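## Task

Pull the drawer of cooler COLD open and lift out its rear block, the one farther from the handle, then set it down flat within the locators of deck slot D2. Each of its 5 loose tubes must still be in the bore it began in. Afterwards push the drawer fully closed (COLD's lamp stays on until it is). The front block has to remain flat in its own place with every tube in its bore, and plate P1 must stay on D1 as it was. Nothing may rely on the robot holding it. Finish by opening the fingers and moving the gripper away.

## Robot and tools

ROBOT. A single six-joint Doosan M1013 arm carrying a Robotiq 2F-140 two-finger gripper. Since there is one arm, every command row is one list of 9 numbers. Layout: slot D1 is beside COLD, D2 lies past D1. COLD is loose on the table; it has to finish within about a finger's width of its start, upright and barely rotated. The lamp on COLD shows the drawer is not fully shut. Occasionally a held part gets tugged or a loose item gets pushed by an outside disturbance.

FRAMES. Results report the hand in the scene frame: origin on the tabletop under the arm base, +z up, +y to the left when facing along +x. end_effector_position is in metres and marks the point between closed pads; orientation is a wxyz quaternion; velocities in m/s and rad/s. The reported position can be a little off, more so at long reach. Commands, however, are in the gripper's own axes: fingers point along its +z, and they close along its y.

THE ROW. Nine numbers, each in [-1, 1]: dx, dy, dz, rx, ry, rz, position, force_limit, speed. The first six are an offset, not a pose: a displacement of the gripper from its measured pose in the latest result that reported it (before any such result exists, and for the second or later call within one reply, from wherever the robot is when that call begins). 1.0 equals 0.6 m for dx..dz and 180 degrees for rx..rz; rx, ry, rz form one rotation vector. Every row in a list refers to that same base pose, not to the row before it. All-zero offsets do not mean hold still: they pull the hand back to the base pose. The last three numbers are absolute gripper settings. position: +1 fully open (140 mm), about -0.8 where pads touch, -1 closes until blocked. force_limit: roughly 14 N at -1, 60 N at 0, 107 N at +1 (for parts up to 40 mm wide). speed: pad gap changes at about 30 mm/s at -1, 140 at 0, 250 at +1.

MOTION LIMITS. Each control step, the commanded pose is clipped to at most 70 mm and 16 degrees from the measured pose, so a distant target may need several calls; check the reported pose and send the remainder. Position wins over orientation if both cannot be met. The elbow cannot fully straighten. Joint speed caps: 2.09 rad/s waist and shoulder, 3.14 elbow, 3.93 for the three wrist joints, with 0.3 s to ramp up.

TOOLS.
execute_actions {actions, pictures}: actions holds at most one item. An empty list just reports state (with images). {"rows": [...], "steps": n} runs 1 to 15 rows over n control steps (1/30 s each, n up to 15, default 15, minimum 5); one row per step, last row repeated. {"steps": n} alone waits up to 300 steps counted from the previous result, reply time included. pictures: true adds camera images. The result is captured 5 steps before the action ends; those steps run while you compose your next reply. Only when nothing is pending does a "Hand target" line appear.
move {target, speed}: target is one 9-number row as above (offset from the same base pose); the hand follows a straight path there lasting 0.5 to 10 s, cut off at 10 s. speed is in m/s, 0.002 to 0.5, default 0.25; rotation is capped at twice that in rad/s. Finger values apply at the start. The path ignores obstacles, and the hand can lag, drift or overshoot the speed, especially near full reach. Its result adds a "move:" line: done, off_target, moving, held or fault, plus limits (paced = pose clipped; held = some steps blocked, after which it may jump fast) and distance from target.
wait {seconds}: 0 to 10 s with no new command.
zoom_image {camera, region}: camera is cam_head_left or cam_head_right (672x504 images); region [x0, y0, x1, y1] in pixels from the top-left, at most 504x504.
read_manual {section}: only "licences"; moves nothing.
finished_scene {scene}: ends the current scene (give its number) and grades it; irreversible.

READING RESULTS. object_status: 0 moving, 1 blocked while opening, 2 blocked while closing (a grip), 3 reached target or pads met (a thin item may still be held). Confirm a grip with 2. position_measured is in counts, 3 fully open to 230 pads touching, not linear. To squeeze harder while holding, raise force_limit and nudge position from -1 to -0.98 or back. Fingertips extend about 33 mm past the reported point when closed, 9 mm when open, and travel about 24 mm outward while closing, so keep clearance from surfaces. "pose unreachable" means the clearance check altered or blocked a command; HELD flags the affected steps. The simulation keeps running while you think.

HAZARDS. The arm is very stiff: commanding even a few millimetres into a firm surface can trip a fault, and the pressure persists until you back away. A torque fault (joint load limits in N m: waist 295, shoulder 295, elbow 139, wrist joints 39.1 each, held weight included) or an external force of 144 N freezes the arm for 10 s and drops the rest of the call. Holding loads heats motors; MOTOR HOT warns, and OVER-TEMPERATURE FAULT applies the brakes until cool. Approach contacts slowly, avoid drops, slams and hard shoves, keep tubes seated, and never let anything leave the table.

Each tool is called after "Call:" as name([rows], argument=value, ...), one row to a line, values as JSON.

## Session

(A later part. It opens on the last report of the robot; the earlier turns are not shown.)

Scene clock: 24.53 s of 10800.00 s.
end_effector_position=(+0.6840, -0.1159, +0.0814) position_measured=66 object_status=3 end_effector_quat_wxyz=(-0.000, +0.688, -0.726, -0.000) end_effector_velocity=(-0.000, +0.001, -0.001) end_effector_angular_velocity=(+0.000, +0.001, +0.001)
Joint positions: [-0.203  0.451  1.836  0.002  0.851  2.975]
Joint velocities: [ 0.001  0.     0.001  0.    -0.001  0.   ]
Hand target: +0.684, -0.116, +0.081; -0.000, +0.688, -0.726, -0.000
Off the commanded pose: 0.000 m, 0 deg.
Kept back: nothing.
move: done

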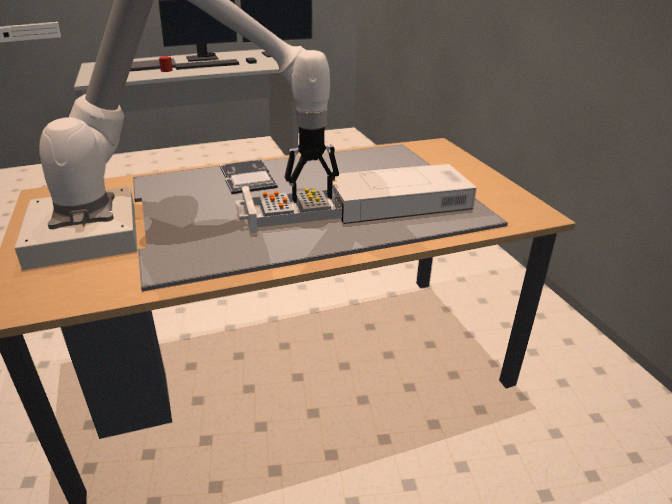

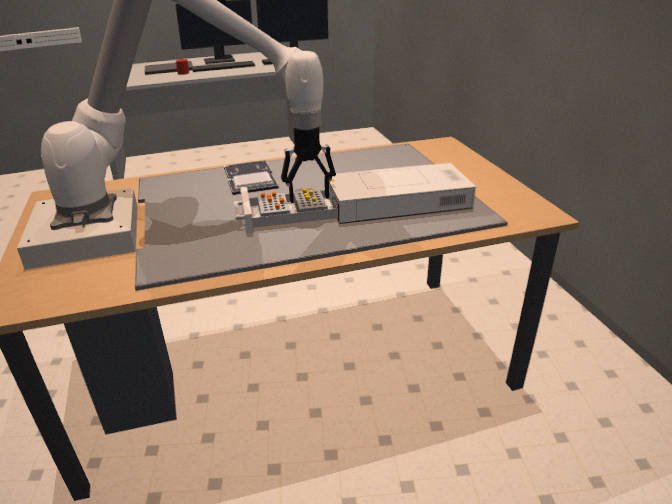

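Call:
move(target=[0,0,0.036,0,0,0,0.45,0,0], speed=0.03)

Call:
move(target=[0,0,0,0,0,0,-1,0.5,-1])

Call:
zoom_image(camera="cam_head_left", region=[260, 150, 360, 230])

Call:
move(target=[0,0,-0.12,0,0,0,-1,0.5,-1], speed=0.04)

Call:
zoom_image(camera="cam_head_left", region=[200, 130, 360, 230])

Call:
zoom_image(camera="cam_head_right", region=[200, 130, 360, 230])

Scene clock: 25.73 s of 10800.00 s.
end_effector_position=(+0.6840, -0.1159, +0.0598) position_measured=72 object_status=3 end_effector_quat_wxyz=(-0.000, +0.688, -0.726, -0.000) end_effector_velocity=(+0.000, +0.000, -0.000) end_effector_angular_velocity=(-0.000, +0.000, +0.001)
Joint positions: [-0.203  0.476  1.848  0.002  0.815  2.975]
Joint velocities: [ 0.001  0.001  0.    -0.001 -0.001 -0.   ]
Hand target: +0.684, -0.116, +0.060; -0.000, +0.688, -0.726, -0.000
Off the commanded pose: 0.000 m, 0 deg.
Kept back: nothing.
move: done

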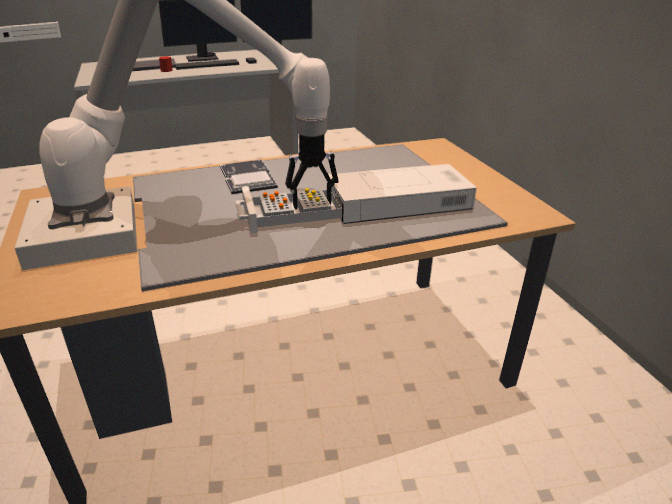

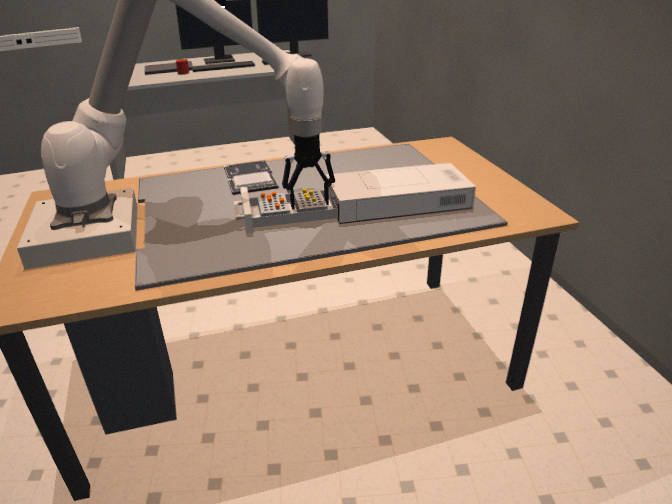

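Scene clock: 26.63 s of 10800.00 s.
end_effector_position=(+0.6840, -0.1159, +0.0598) position_measured=104 object_status=2 end_effector_quat_wxyz=(-0.000, +0.688, -0.726, -0.000) end_effector_velocity=(+0.000, +0.000, +0.000) end_effector_angular_velocity=(-0.000, -0.000, +0.000)
Joint positions: [-0.203  0.476  1.848  0.002  0.815  2.975]
Joint velocities: [ 0. -0. -0. -0.  0.  0.]
Hand target: +0.684, -0.116, +0.060; -0.000, +0.688, -0.726, -0.000
Off the commanded pose: 0.000 m, 0 deg.
Kept back: nothing.
move: done

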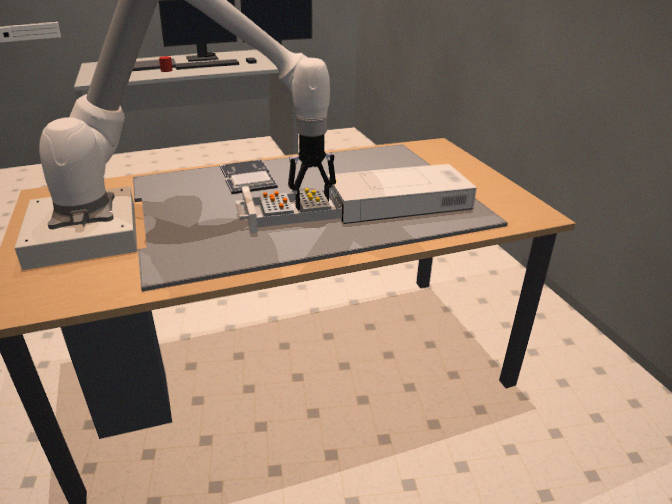

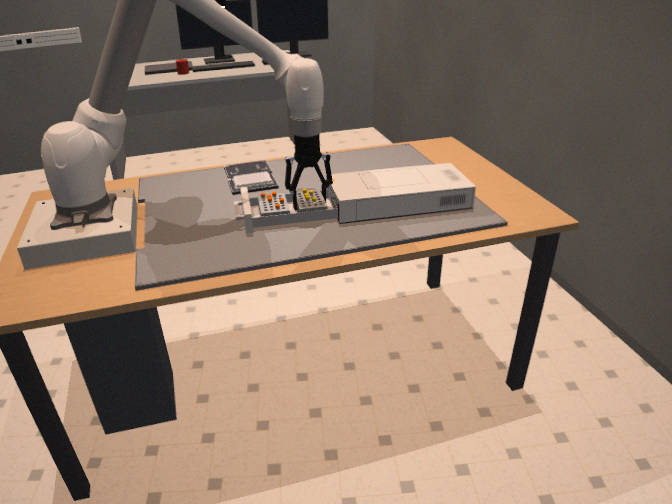

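Region (260, 150, 360, 230) of cam_head_left's 672x504 image, scaled by 5.040, with more detail than that image has; it fills the top 403 rows of this view, and the rest is white.

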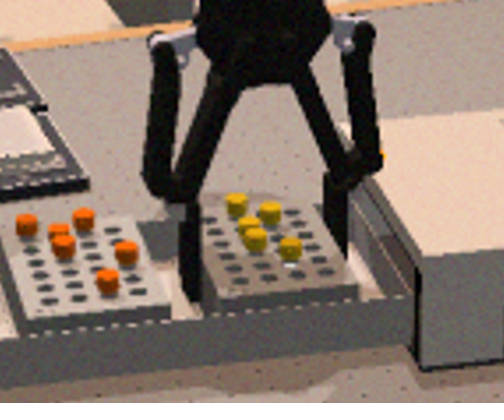

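Scene clock: 28.73 s of 10800.00 s.
end_effector_position=(+0.6839, -0.1160, +0.1318) position_measured=104 object_status=2 end_effector_quat_wxyz=(-0.000, +0.688, -0.726, -0.000) end_effector_velocity=(-0.000, +0.001, +0.000) end_effector_angular_velocity=(+0.001, +0.000, +0.001)
Joint positions: [-0.203  0.399  1.804  0.002  0.936  2.975]
Joint velocities: [ 0.001 -0.     0.     0.001  0.001  0.   ]
Hand target: +0.684, -0.116, +0.132; -0.000, +0.688, -0.726, -0.000
Off the commanded pose: 0.000 m, 0 deg.
Kept back: nothing.
move: done

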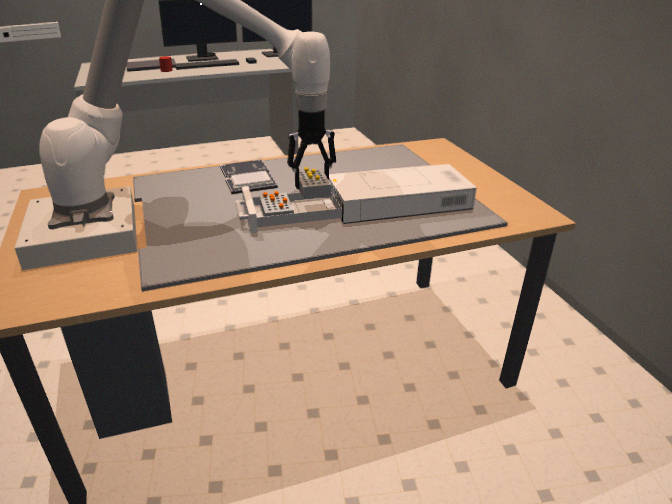

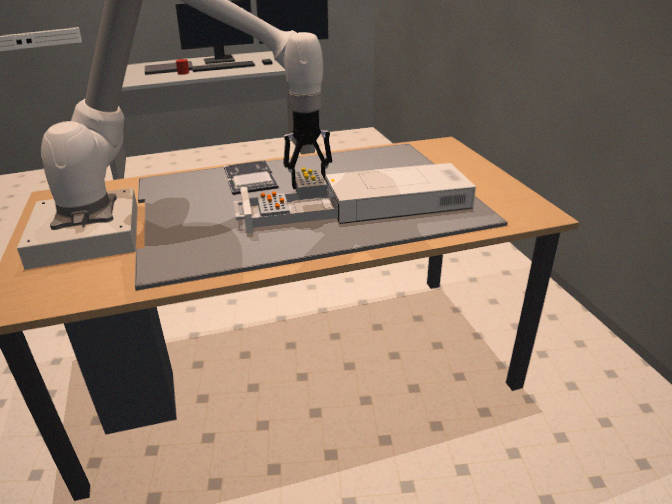

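Region (200, 130, 360, 230) of cam_head_left's 672x504 image, scaled by 3.150, with more detail than that image has; it fills the top 315 rows of this view, and the rest is white.

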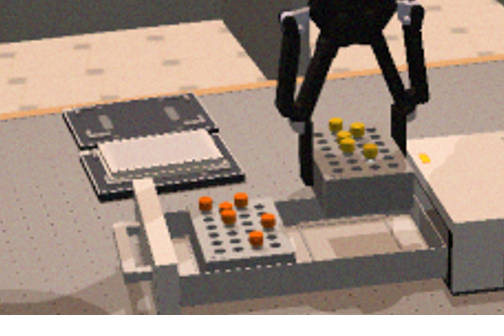

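Region (200, 130, 360, 230) of cam_head_right's 672x504 image, scaled by 3.150, with more detail than that image has; it fills the top 315 rows of this view, and the rest is white.

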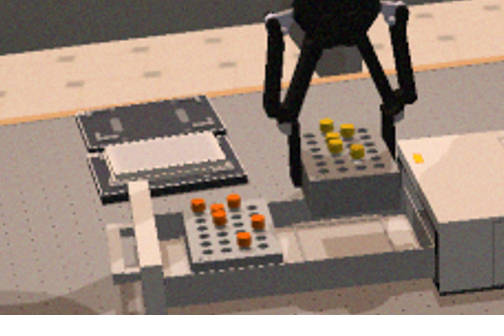

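Call:
move(target=[-0.68,0.26,0.03,0,0,-0.5,-1,0.5,-1], speed=0.15)

Call:
zoom_image(camera="cam_head_left", region=[200, 120, 300, 200])

Call:
zoom_image(camera="cam_head_right", region=[200, 120, 300, 200])

Scene clock: 34.53 s of 10800.00 s.
end_effector_position=(+0.5502, +0.2995, +0.1141) position_measured=104 object_status=2 end_effector_quat_wxyz=(+0.000, +1.000, -0.027, +0.000) end_effector_velocity=(-0.001, +0.002, -0.000) end_effector_angular_velocity=(+0.001, +0.001, +0.003)
Joint positions: [ 0.46   0.328  1.951 -0.002  0.859  2.07 ]
Joint velocities: [ 0.003  0.     0.     0.001 -0.    -0.001]
Hand target: +0.550, +0.300, +0.114; +0.000, +1.000, -0.027, +0.000
Off the commanded pose: 0.000 m, 0 deg.
Kept back: nothing.
move: done

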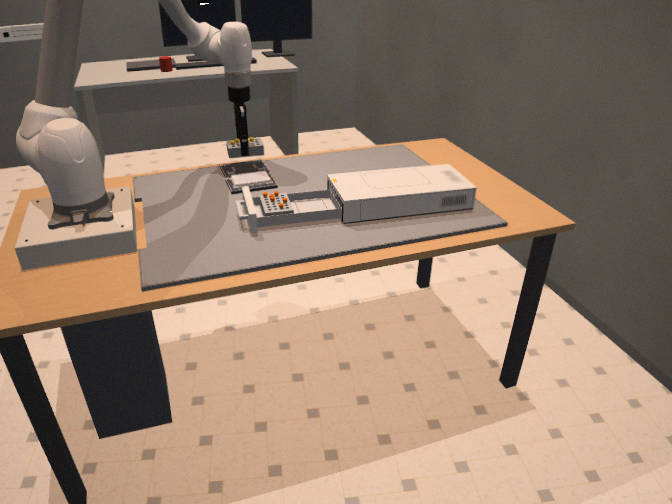

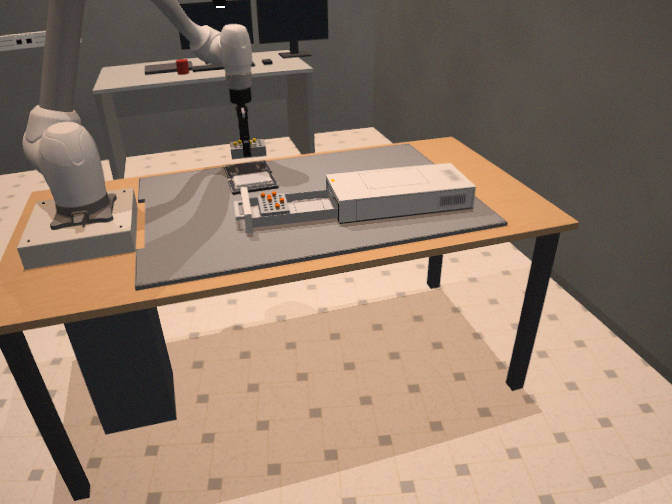

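Region (200, 120, 300, 200) of cam_head_left's 672x504 image, scaled by 5.040, with more detail than that image has; it fills the top 403 rows of this view, and the rest is white.

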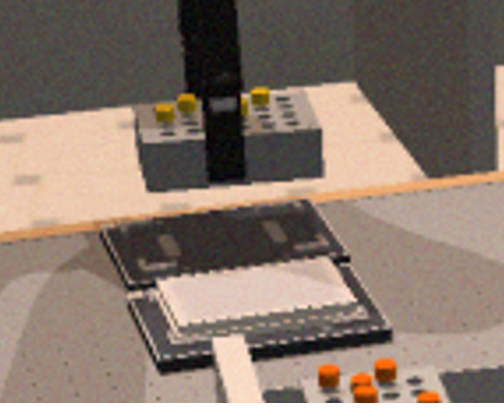

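Region (200, 120, 300, 200) of cam_head_right's 672x504 image, scaled by 5.040, with more detail than that image has; it fills the top 403 rows of this view, and the rest is white.

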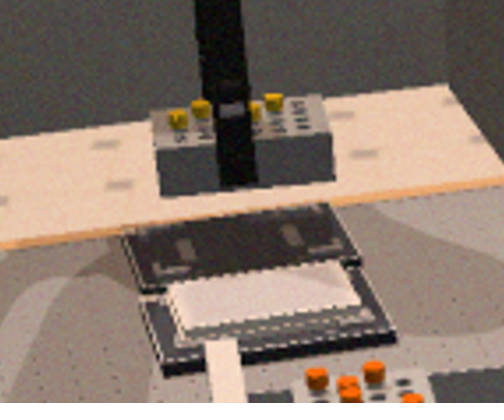

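Call:
move(target=[0,0,0.07,0,0,-0.028,-1,0.5,-1], speed=0.05)

Call:
zoom_image(camera="cam_head_left", region=[210, 140, 290, 200])

Call:
zoom_image(camera="cam_head_right", region=[210, 140, 290, 200])

Scene clock: 35.97 s of 10800.00 s.
end_effector_position=(+0.5502, +0.2996, +0.0721) position_measured=104 object_status=2 end_effector_quat_wxyz=(+0.000, +1.000, +0.017, +0.000) end_effector_velocity=(-0.000, +0.000, -0.001) end_effector_angular_velocity=(+0.001, +0.001, -0.001)
Joint positions: [ 0.46   0.378  1.978 -0.002  0.782  1.982]
Joint velocities: [-0.     0.001  0.001  0.002 -0.001 -0.001]
Hand target: +0.550, +0.300, +0.072; +0.000, +1.000, +0.017, +0.000
Off the commanded pose: 0.000 m, 0 deg.
Kept back: nothing.
move: done

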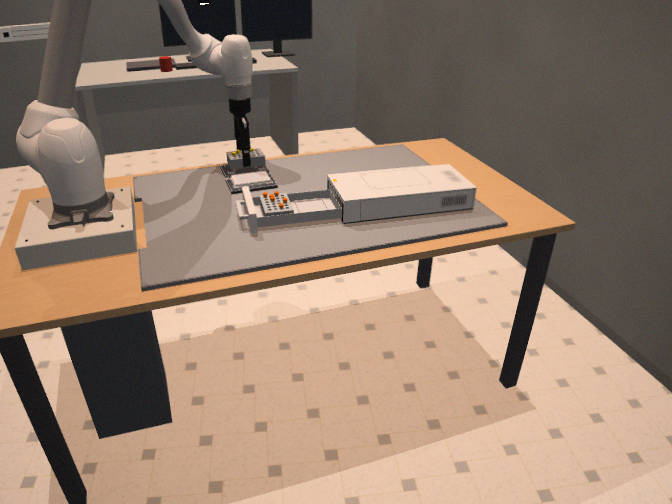

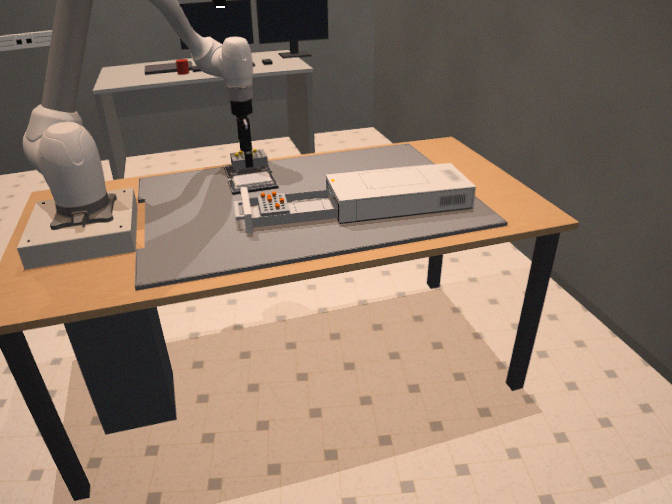

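Region (210, 140, 290, 200) of cam_head_left's 672x504 image, scaled by 6.300, with more detail than that image has; it fills the top 378 rows of this view, and the rest is white.

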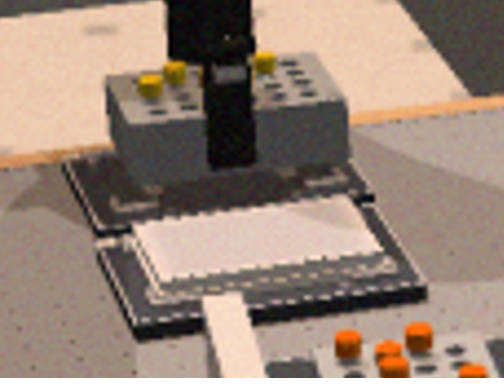

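Region (210, 140, 290, 200) of cam_head_right's 672x504 image, scaled by 6.300, with more detail than that image has; it fills the top 378 rows of this view, and the rest is white.

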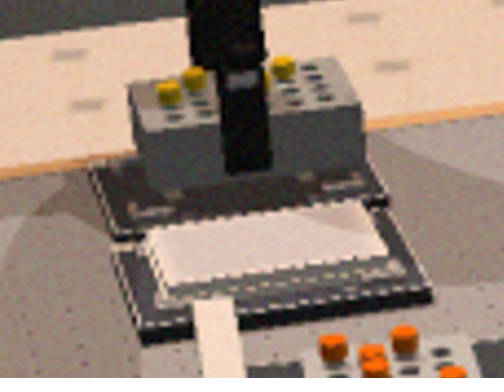

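Call:
move(target=[-0.01,-0.017,0.013,0,0,-0.011,-1,0.5,-1], speed=0.03)

Call:
zoom_image(camera="cam_head_left", region=[215, 145, 275, 185])

Call:
zoom_image(camera="cam_head_right", region=[215, 145, 275, 185])

Scene clock: 37.17 s of 10800.00 s.
end_effector_position=(+0.5440, +0.3096, +0.0645) position_measured=104 object_status=2 end_effector_quat_wxyz=(+0.000, +0.999, +0.035, +0.000) end_effector_velocity=(-0.000, +0.001, -0.000) end_effector_angular_velocity=(-0.000, -0.001, +0.003)
Joint positions: [ 0.479  0.387  1.983 -0.002  0.768  1.966]
Joint velocities: [ 0.002  0.     0.    -0.001 -0.001 -0.001]
Hand target: +0.544, +0.310, +0.064; +0.000, +0.999, +0.035, +0.000
Off the commanded pose: 0.000 m, 0 deg.
Kept back: nothing.
move: done

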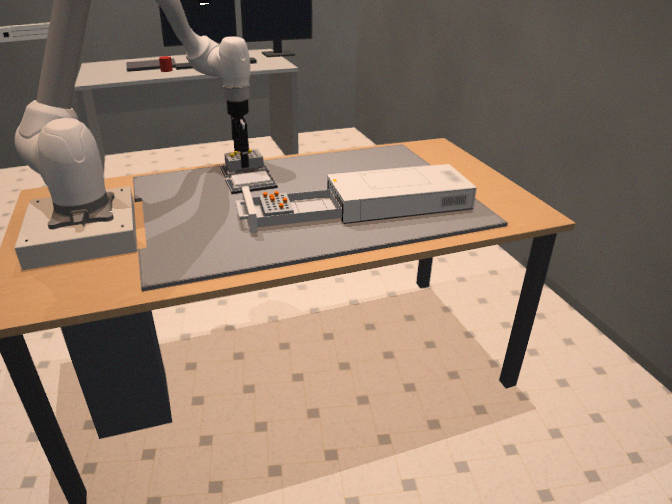

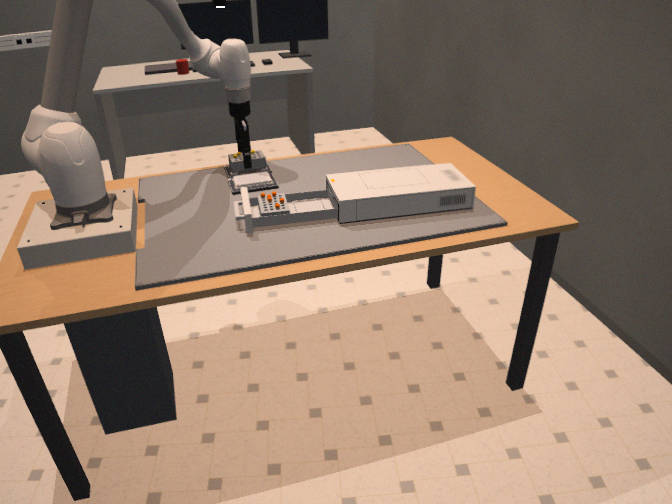

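Region (215, 145, 275, 185) of cam_head_left's 672x504 image, scaled by 8.400, with more detail than that image has.

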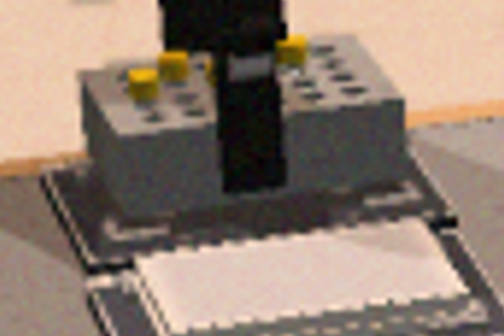

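Region (215, 145, 275, 185) of cam_head_right's 672x504 image, scaled by 8.400, with more detail than that image has.

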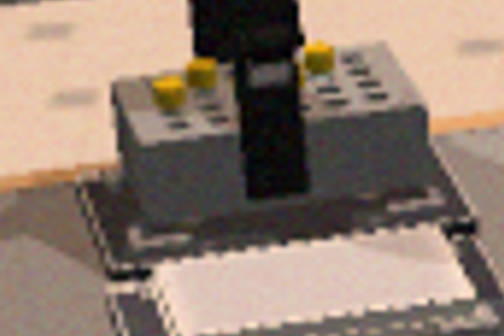

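Call:
move(target=[-0.001,0,0.008,0,0,0,-1,0.5,-1], speed=0.008)

Call:
zoom_image(camera="cam_head_left", region=[215, 145, 275, 185])

Call:
move(target=[0,0,0.005,0,0,0,-1,0.5,-1], speed=0.005)

Call:
zoom_image(camera="cam_head_left", region=[215, 145, 275, 185])

Scene clock: 38.30 s of 10800.00 s.
end_effector_position=(+0.5435, +0.3095, +0.0598) position_measured=104 object_status=2 end_effector_quat_wxyz=(+0.000, +0.999, +0.035, +0.001) end_effector_velocity=(-0.001, +0.000, -0.001) end_effector_angular_velocity=(-0.000, +0.000, -0.002)
Joint positions: [ 0.479  0.392  1.987 -0.002  0.759  1.966]
Joint velocities: [ 0.001  0.001  0.001 -0.    -0.001  0.003]
Hand target: +0.543, +0.310, +0.060; +0.000, +0.999, +0.035, +0.000
Off the commanded pose: 0.000 m, 0 deg.
Kept back: nothing.
move: done

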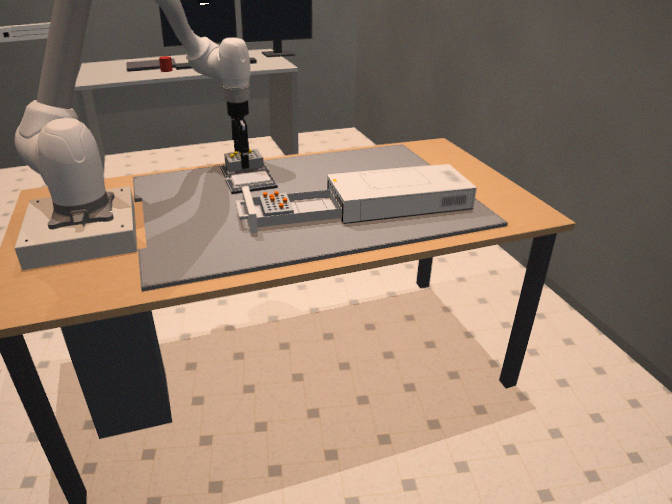

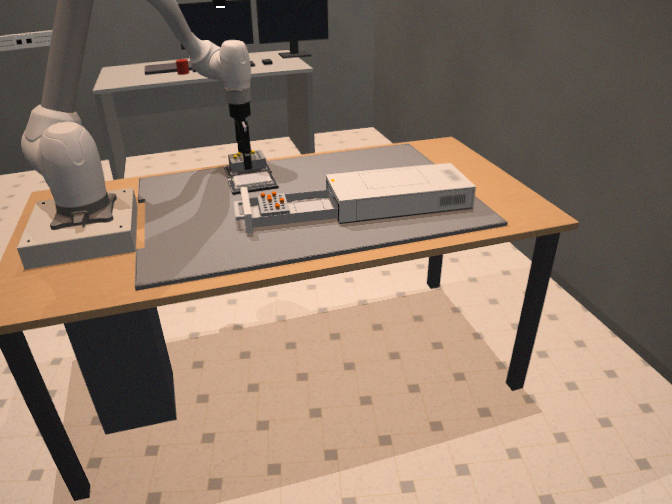

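Region (215, 145, 275, 185) of cam_head_left's 672x504 image, scaled by 8.400, with more detail than that image has.

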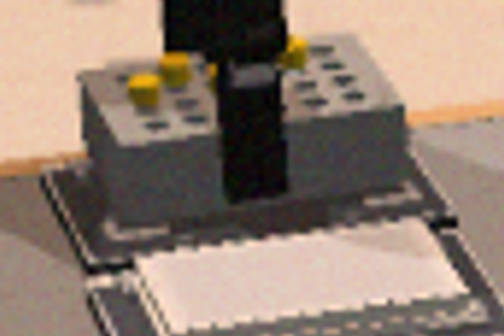

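Scene clock: 48.63 s of 10800.00 s.
end_effector_position=(+0.5446, +0.3094, +0.0600) position_measured=104 object_status=2 end_effector_quat_wxyz=(+0.000, +0.999, +0.035, +0.002) end_effector_velocity=(+0.000, -0.000, +0.000) end_effector_angular_velocity=(-0.000, +0.000, -0.000)
Joint positions: [ 0.479  0.392  1.986 -0.005  0.757  1.966]
Joint velocities: [-0.001 -0.    -0.    -0.     0.    -0.   ]
Hand target: +0.545, +0.309, +0.060; +0.000, +0.999, +0.035, +0.002
Off the commanded pose: 0.003 m, 0 deg.
FORCE FAULT: contact force on the arm reached its limit, and the arm stopped for 10 seconds. The contact can be on any part of the arm, not only on its tool. The arm's remaining commands of this call were not run. The arm holds still and accepts commands again. Move the arm away from the contact; if what it grips holds it there, let go first. Pushing or pulling that hard again can fault the arm again.
Kept back: nothing.
move: fault

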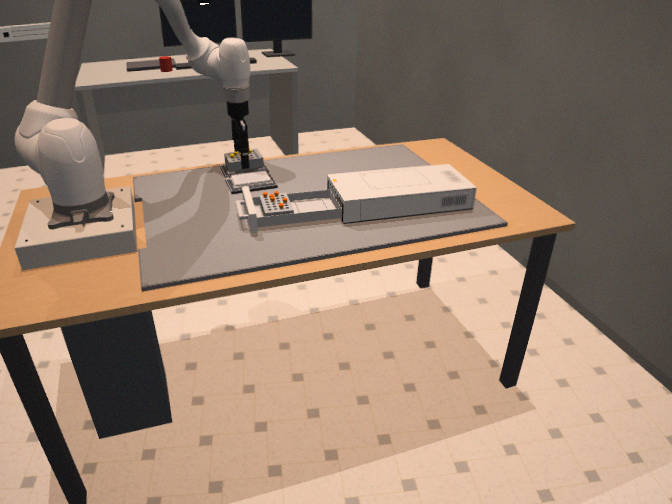

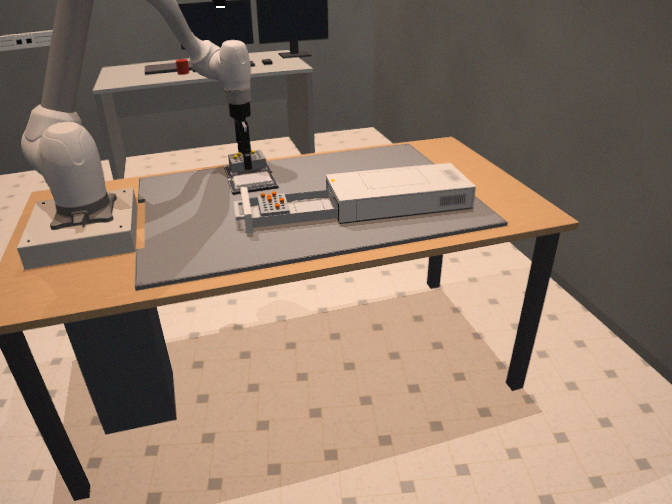

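Region (215, 145, 275, 185) of cam_head_left's 672x504 image, scaled by 8.400, with more detail than that image has.

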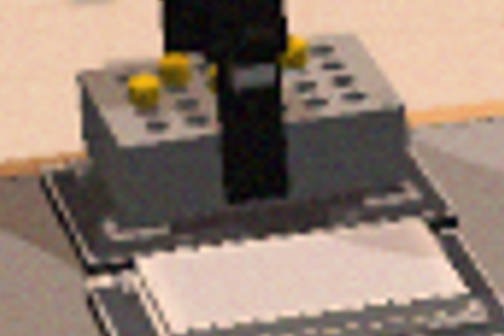

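Call:
move(target=[0,0,-0.012,0,0.001,0,-1,0.5,-1], speed=0.01)

Call:
move(target=[-0.005,0.015,0,0,0,0,-1,0.5,-1], speed=0.02)

Call:
zoom_image(camera="cam_head_left", region=[215, 145, 275, 185])

Call:
zoom_image(camera="cam_head_right", region=[215, 145, 275, 185])

Scene clock: 50.10 s of 10800.00 s.
end_effector_position=(+0.5446, +0.3094, +0.0672) position_measured=104 object_status=2 end_effector_quat_wxyz=(+0.000, +0.999, +0.035, +0.004) end_effector_velocity=(-0.001, +0.001, +0.000) end_effector_angular_velocity=(-0.000, +0.000, +0.001)
Joint positions: [ 0.479  0.382  1.984 -0.006  0.766  1.968]
Joint velocities: [ 0.002 -0.    -0.    -0.     0.001  0.001]
Hand target: +0.545, +0.309, +0.067; +0.000, +0.999, +0.035, +0.004
Off the commanded pose: 0.000 m, 0 deg.
Kept back: nothing.
move: done

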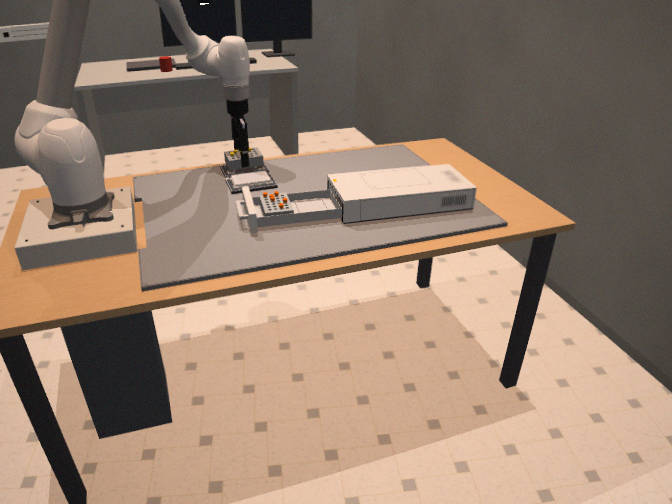

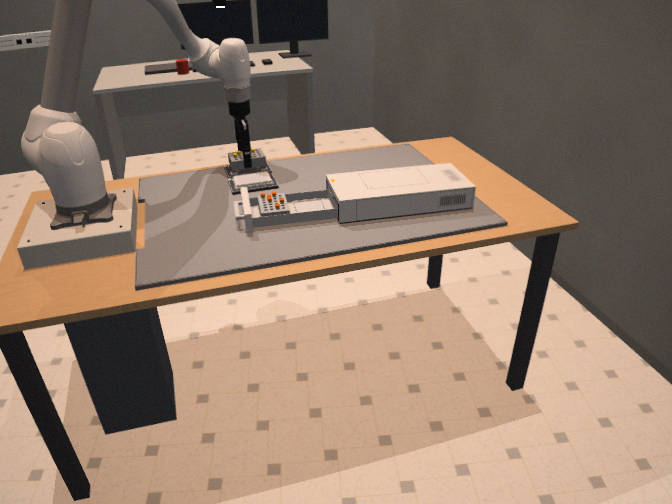

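Scene clock: 50.80 s of 10800.00 s.
end_effector_position=(+0.5422, +0.3003, +0.0672) position_measured=104 object_status=2 end_effector_quat_wxyz=(+0.000, +0.999, +0.035, +0.004) end_effector_velocity=(-0.000, +0.000, -0.000) end_effector_angular_velocity=(-0.000, -0.000, +0.002)
Joint positions: [ 0.468  0.374  1.997 -0.006  0.762  1.957]
Joint velocities: [ 0.001 -0.     0.001 -0.    -0.    -0.001]
Hand target: +0.542, +0.300, +0.067; +0.000, +0.999, +0.035, +0.004
Off the commanded pose: 0.000 m, 0 deg.
Kept back: nothing.
move: done

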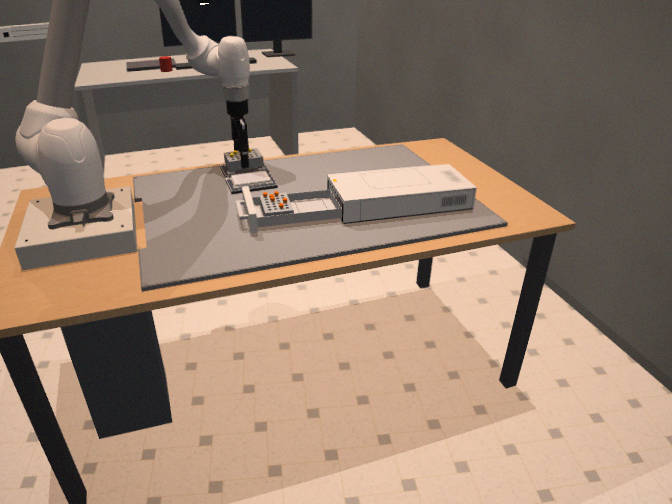

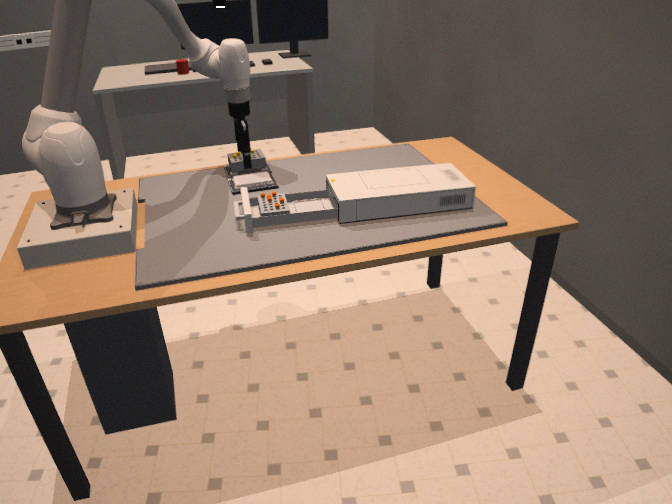

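Region (215, 145, 275, 185) of cam_head_left's 672x504 image, scaled by 8.400, with more detail than that image has.

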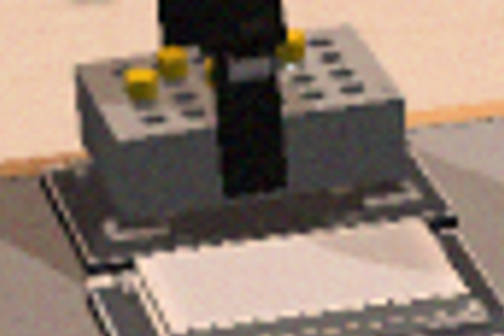

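Region (215, 145, 275, 185) of cam_head_right's 672x504 image, scaled by 8.400, with more detail than that image has.

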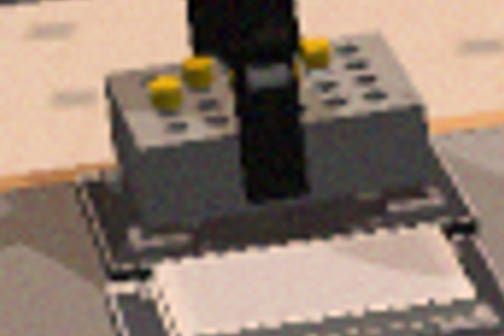

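Call:
move(target=[0,0,0.007,0,-0.0025,0,-1,0.5,-1], speed=0.006)

Call:
zoom_image(camera="cam_head_left", region=[215, 145, 275, 185])

Call:
zoom_image(camera="cam_head_right", region=[215, 145, 275, 185])

Scene clock: 51.97 s of 10800.00 s.
end_effector_position=(+0.5423, +0.3003, +0.0630) position_measured=104 object_status=2 end_effector_quat_wxyz=(+0.000, +0.999, +0.035, -0.000) end_effector_velocity=(+0.000, -0.000, -0.000) end_effector_angular_velocity=(-0.000, -0.000, +0.001)
Joint positions: [ 0.466  0.382  1.995 -0.002  0.763  1.952]
Joint velocities: [-0.     0.001 -0.    -0.001 -0.001 -0.   ]
Hand target: +0.542, +0.300, +0.063; +0.000, +0.999, +0.035, -0.000
Off the commanded pose: 0.000 m, 0 deg.
Kept back: nothing.
move: done

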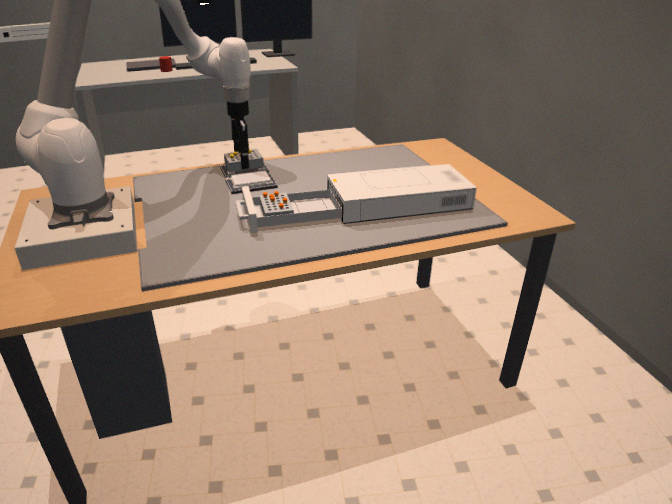

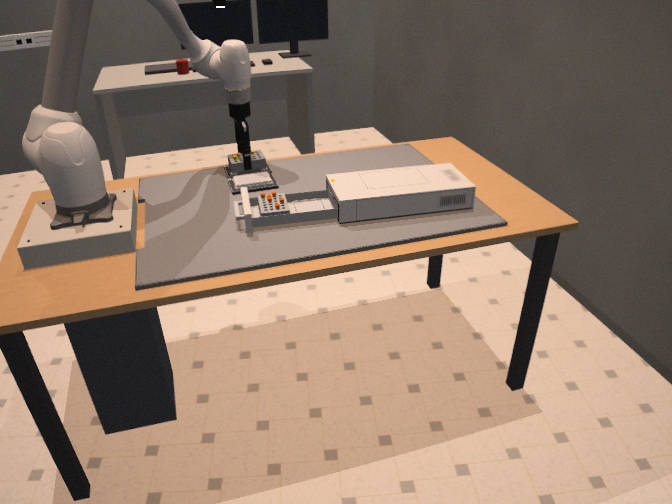

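Region (215, 145, 275, 185) of cam_head_left's 672x504 image, scaled by 8.400, with more detail than that image has.

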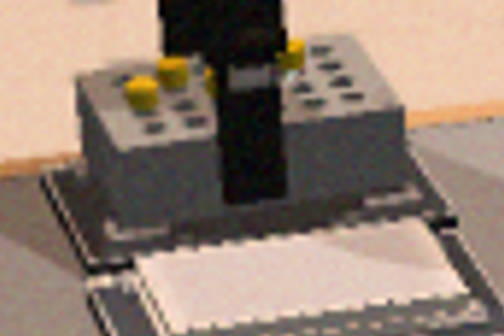

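Region (215, 145, 275, 185) of cam_head_right's 672x504 image, scaled by 8.400, with more detail than that image has.

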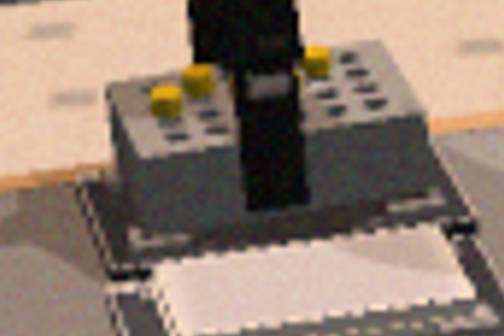

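Call:
move(target=[0,0,0.0035,0,0,0,-1,0.5,-1], speed=0.004)

Call:
zoom_image(camera="cam_head_left", region=[215, 145, 275, 185])

Call:
zoom_image(camera="cam_head_right", region=[215, 145, 275, 185])

Scene clock: 52.93 s of 10800.00 s.
end_effector_position=(+0.5423, +0.3003, +0.0610) position_measured=104 object_status=2 end_effector_quat_wxyz=(+0.000, +0.999, +0.035, -0.000) end_effector_velocity=(+0.000, +0.001, +0.000) end_effector_angular_velocity=(+0.001, -0.001, +0.001)
Joint positions: [ 0.466  0.384  1.996 -0.002  0.759  1.952]
Joint velocities: [ 0.001  0.    -0.001  0.    -0.001 -0.   ]
Hand target: +0.542, +0.300, +0.061; +0.000, +0.999, +0.035, -0.000
Off the commanded pose: 0.000 m, 0 deg.
Kept back: nothing.
move: done

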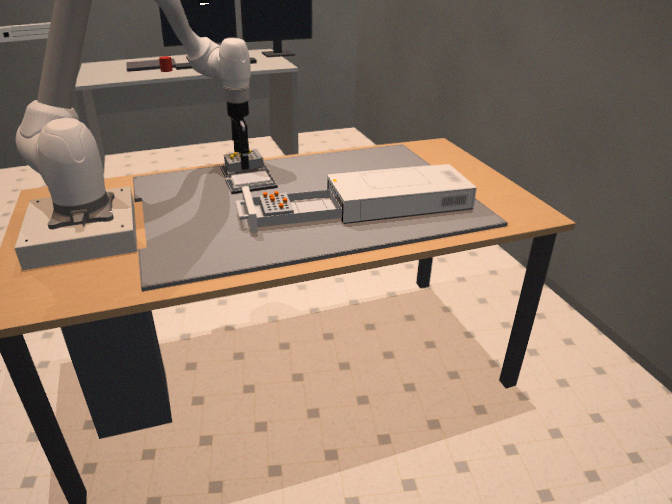

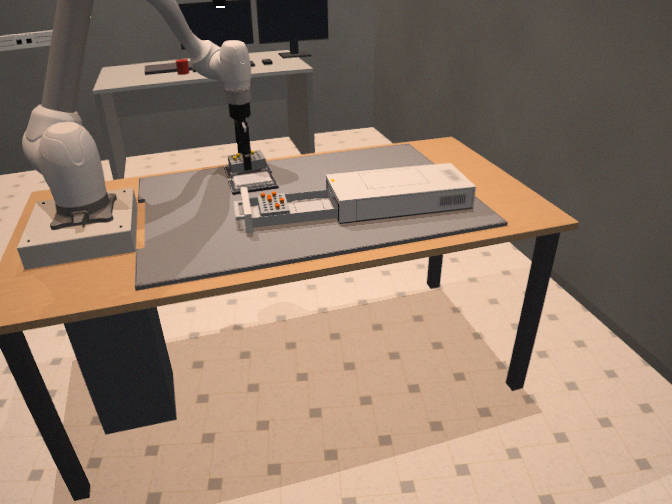

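Region (215, 145, 275, 185) of cam_head_left's 672x504 image, scaled by 8.400, with more detail than that image has.

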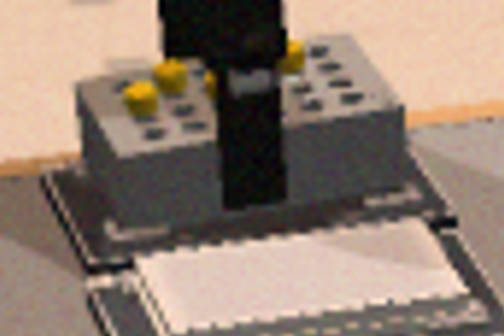

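Region (215, 145, 275, 185) of cam_head_right's 672x504 image, scaled by 8.400, with more detail than that image has.

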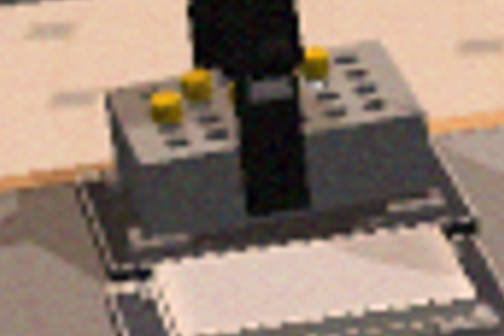

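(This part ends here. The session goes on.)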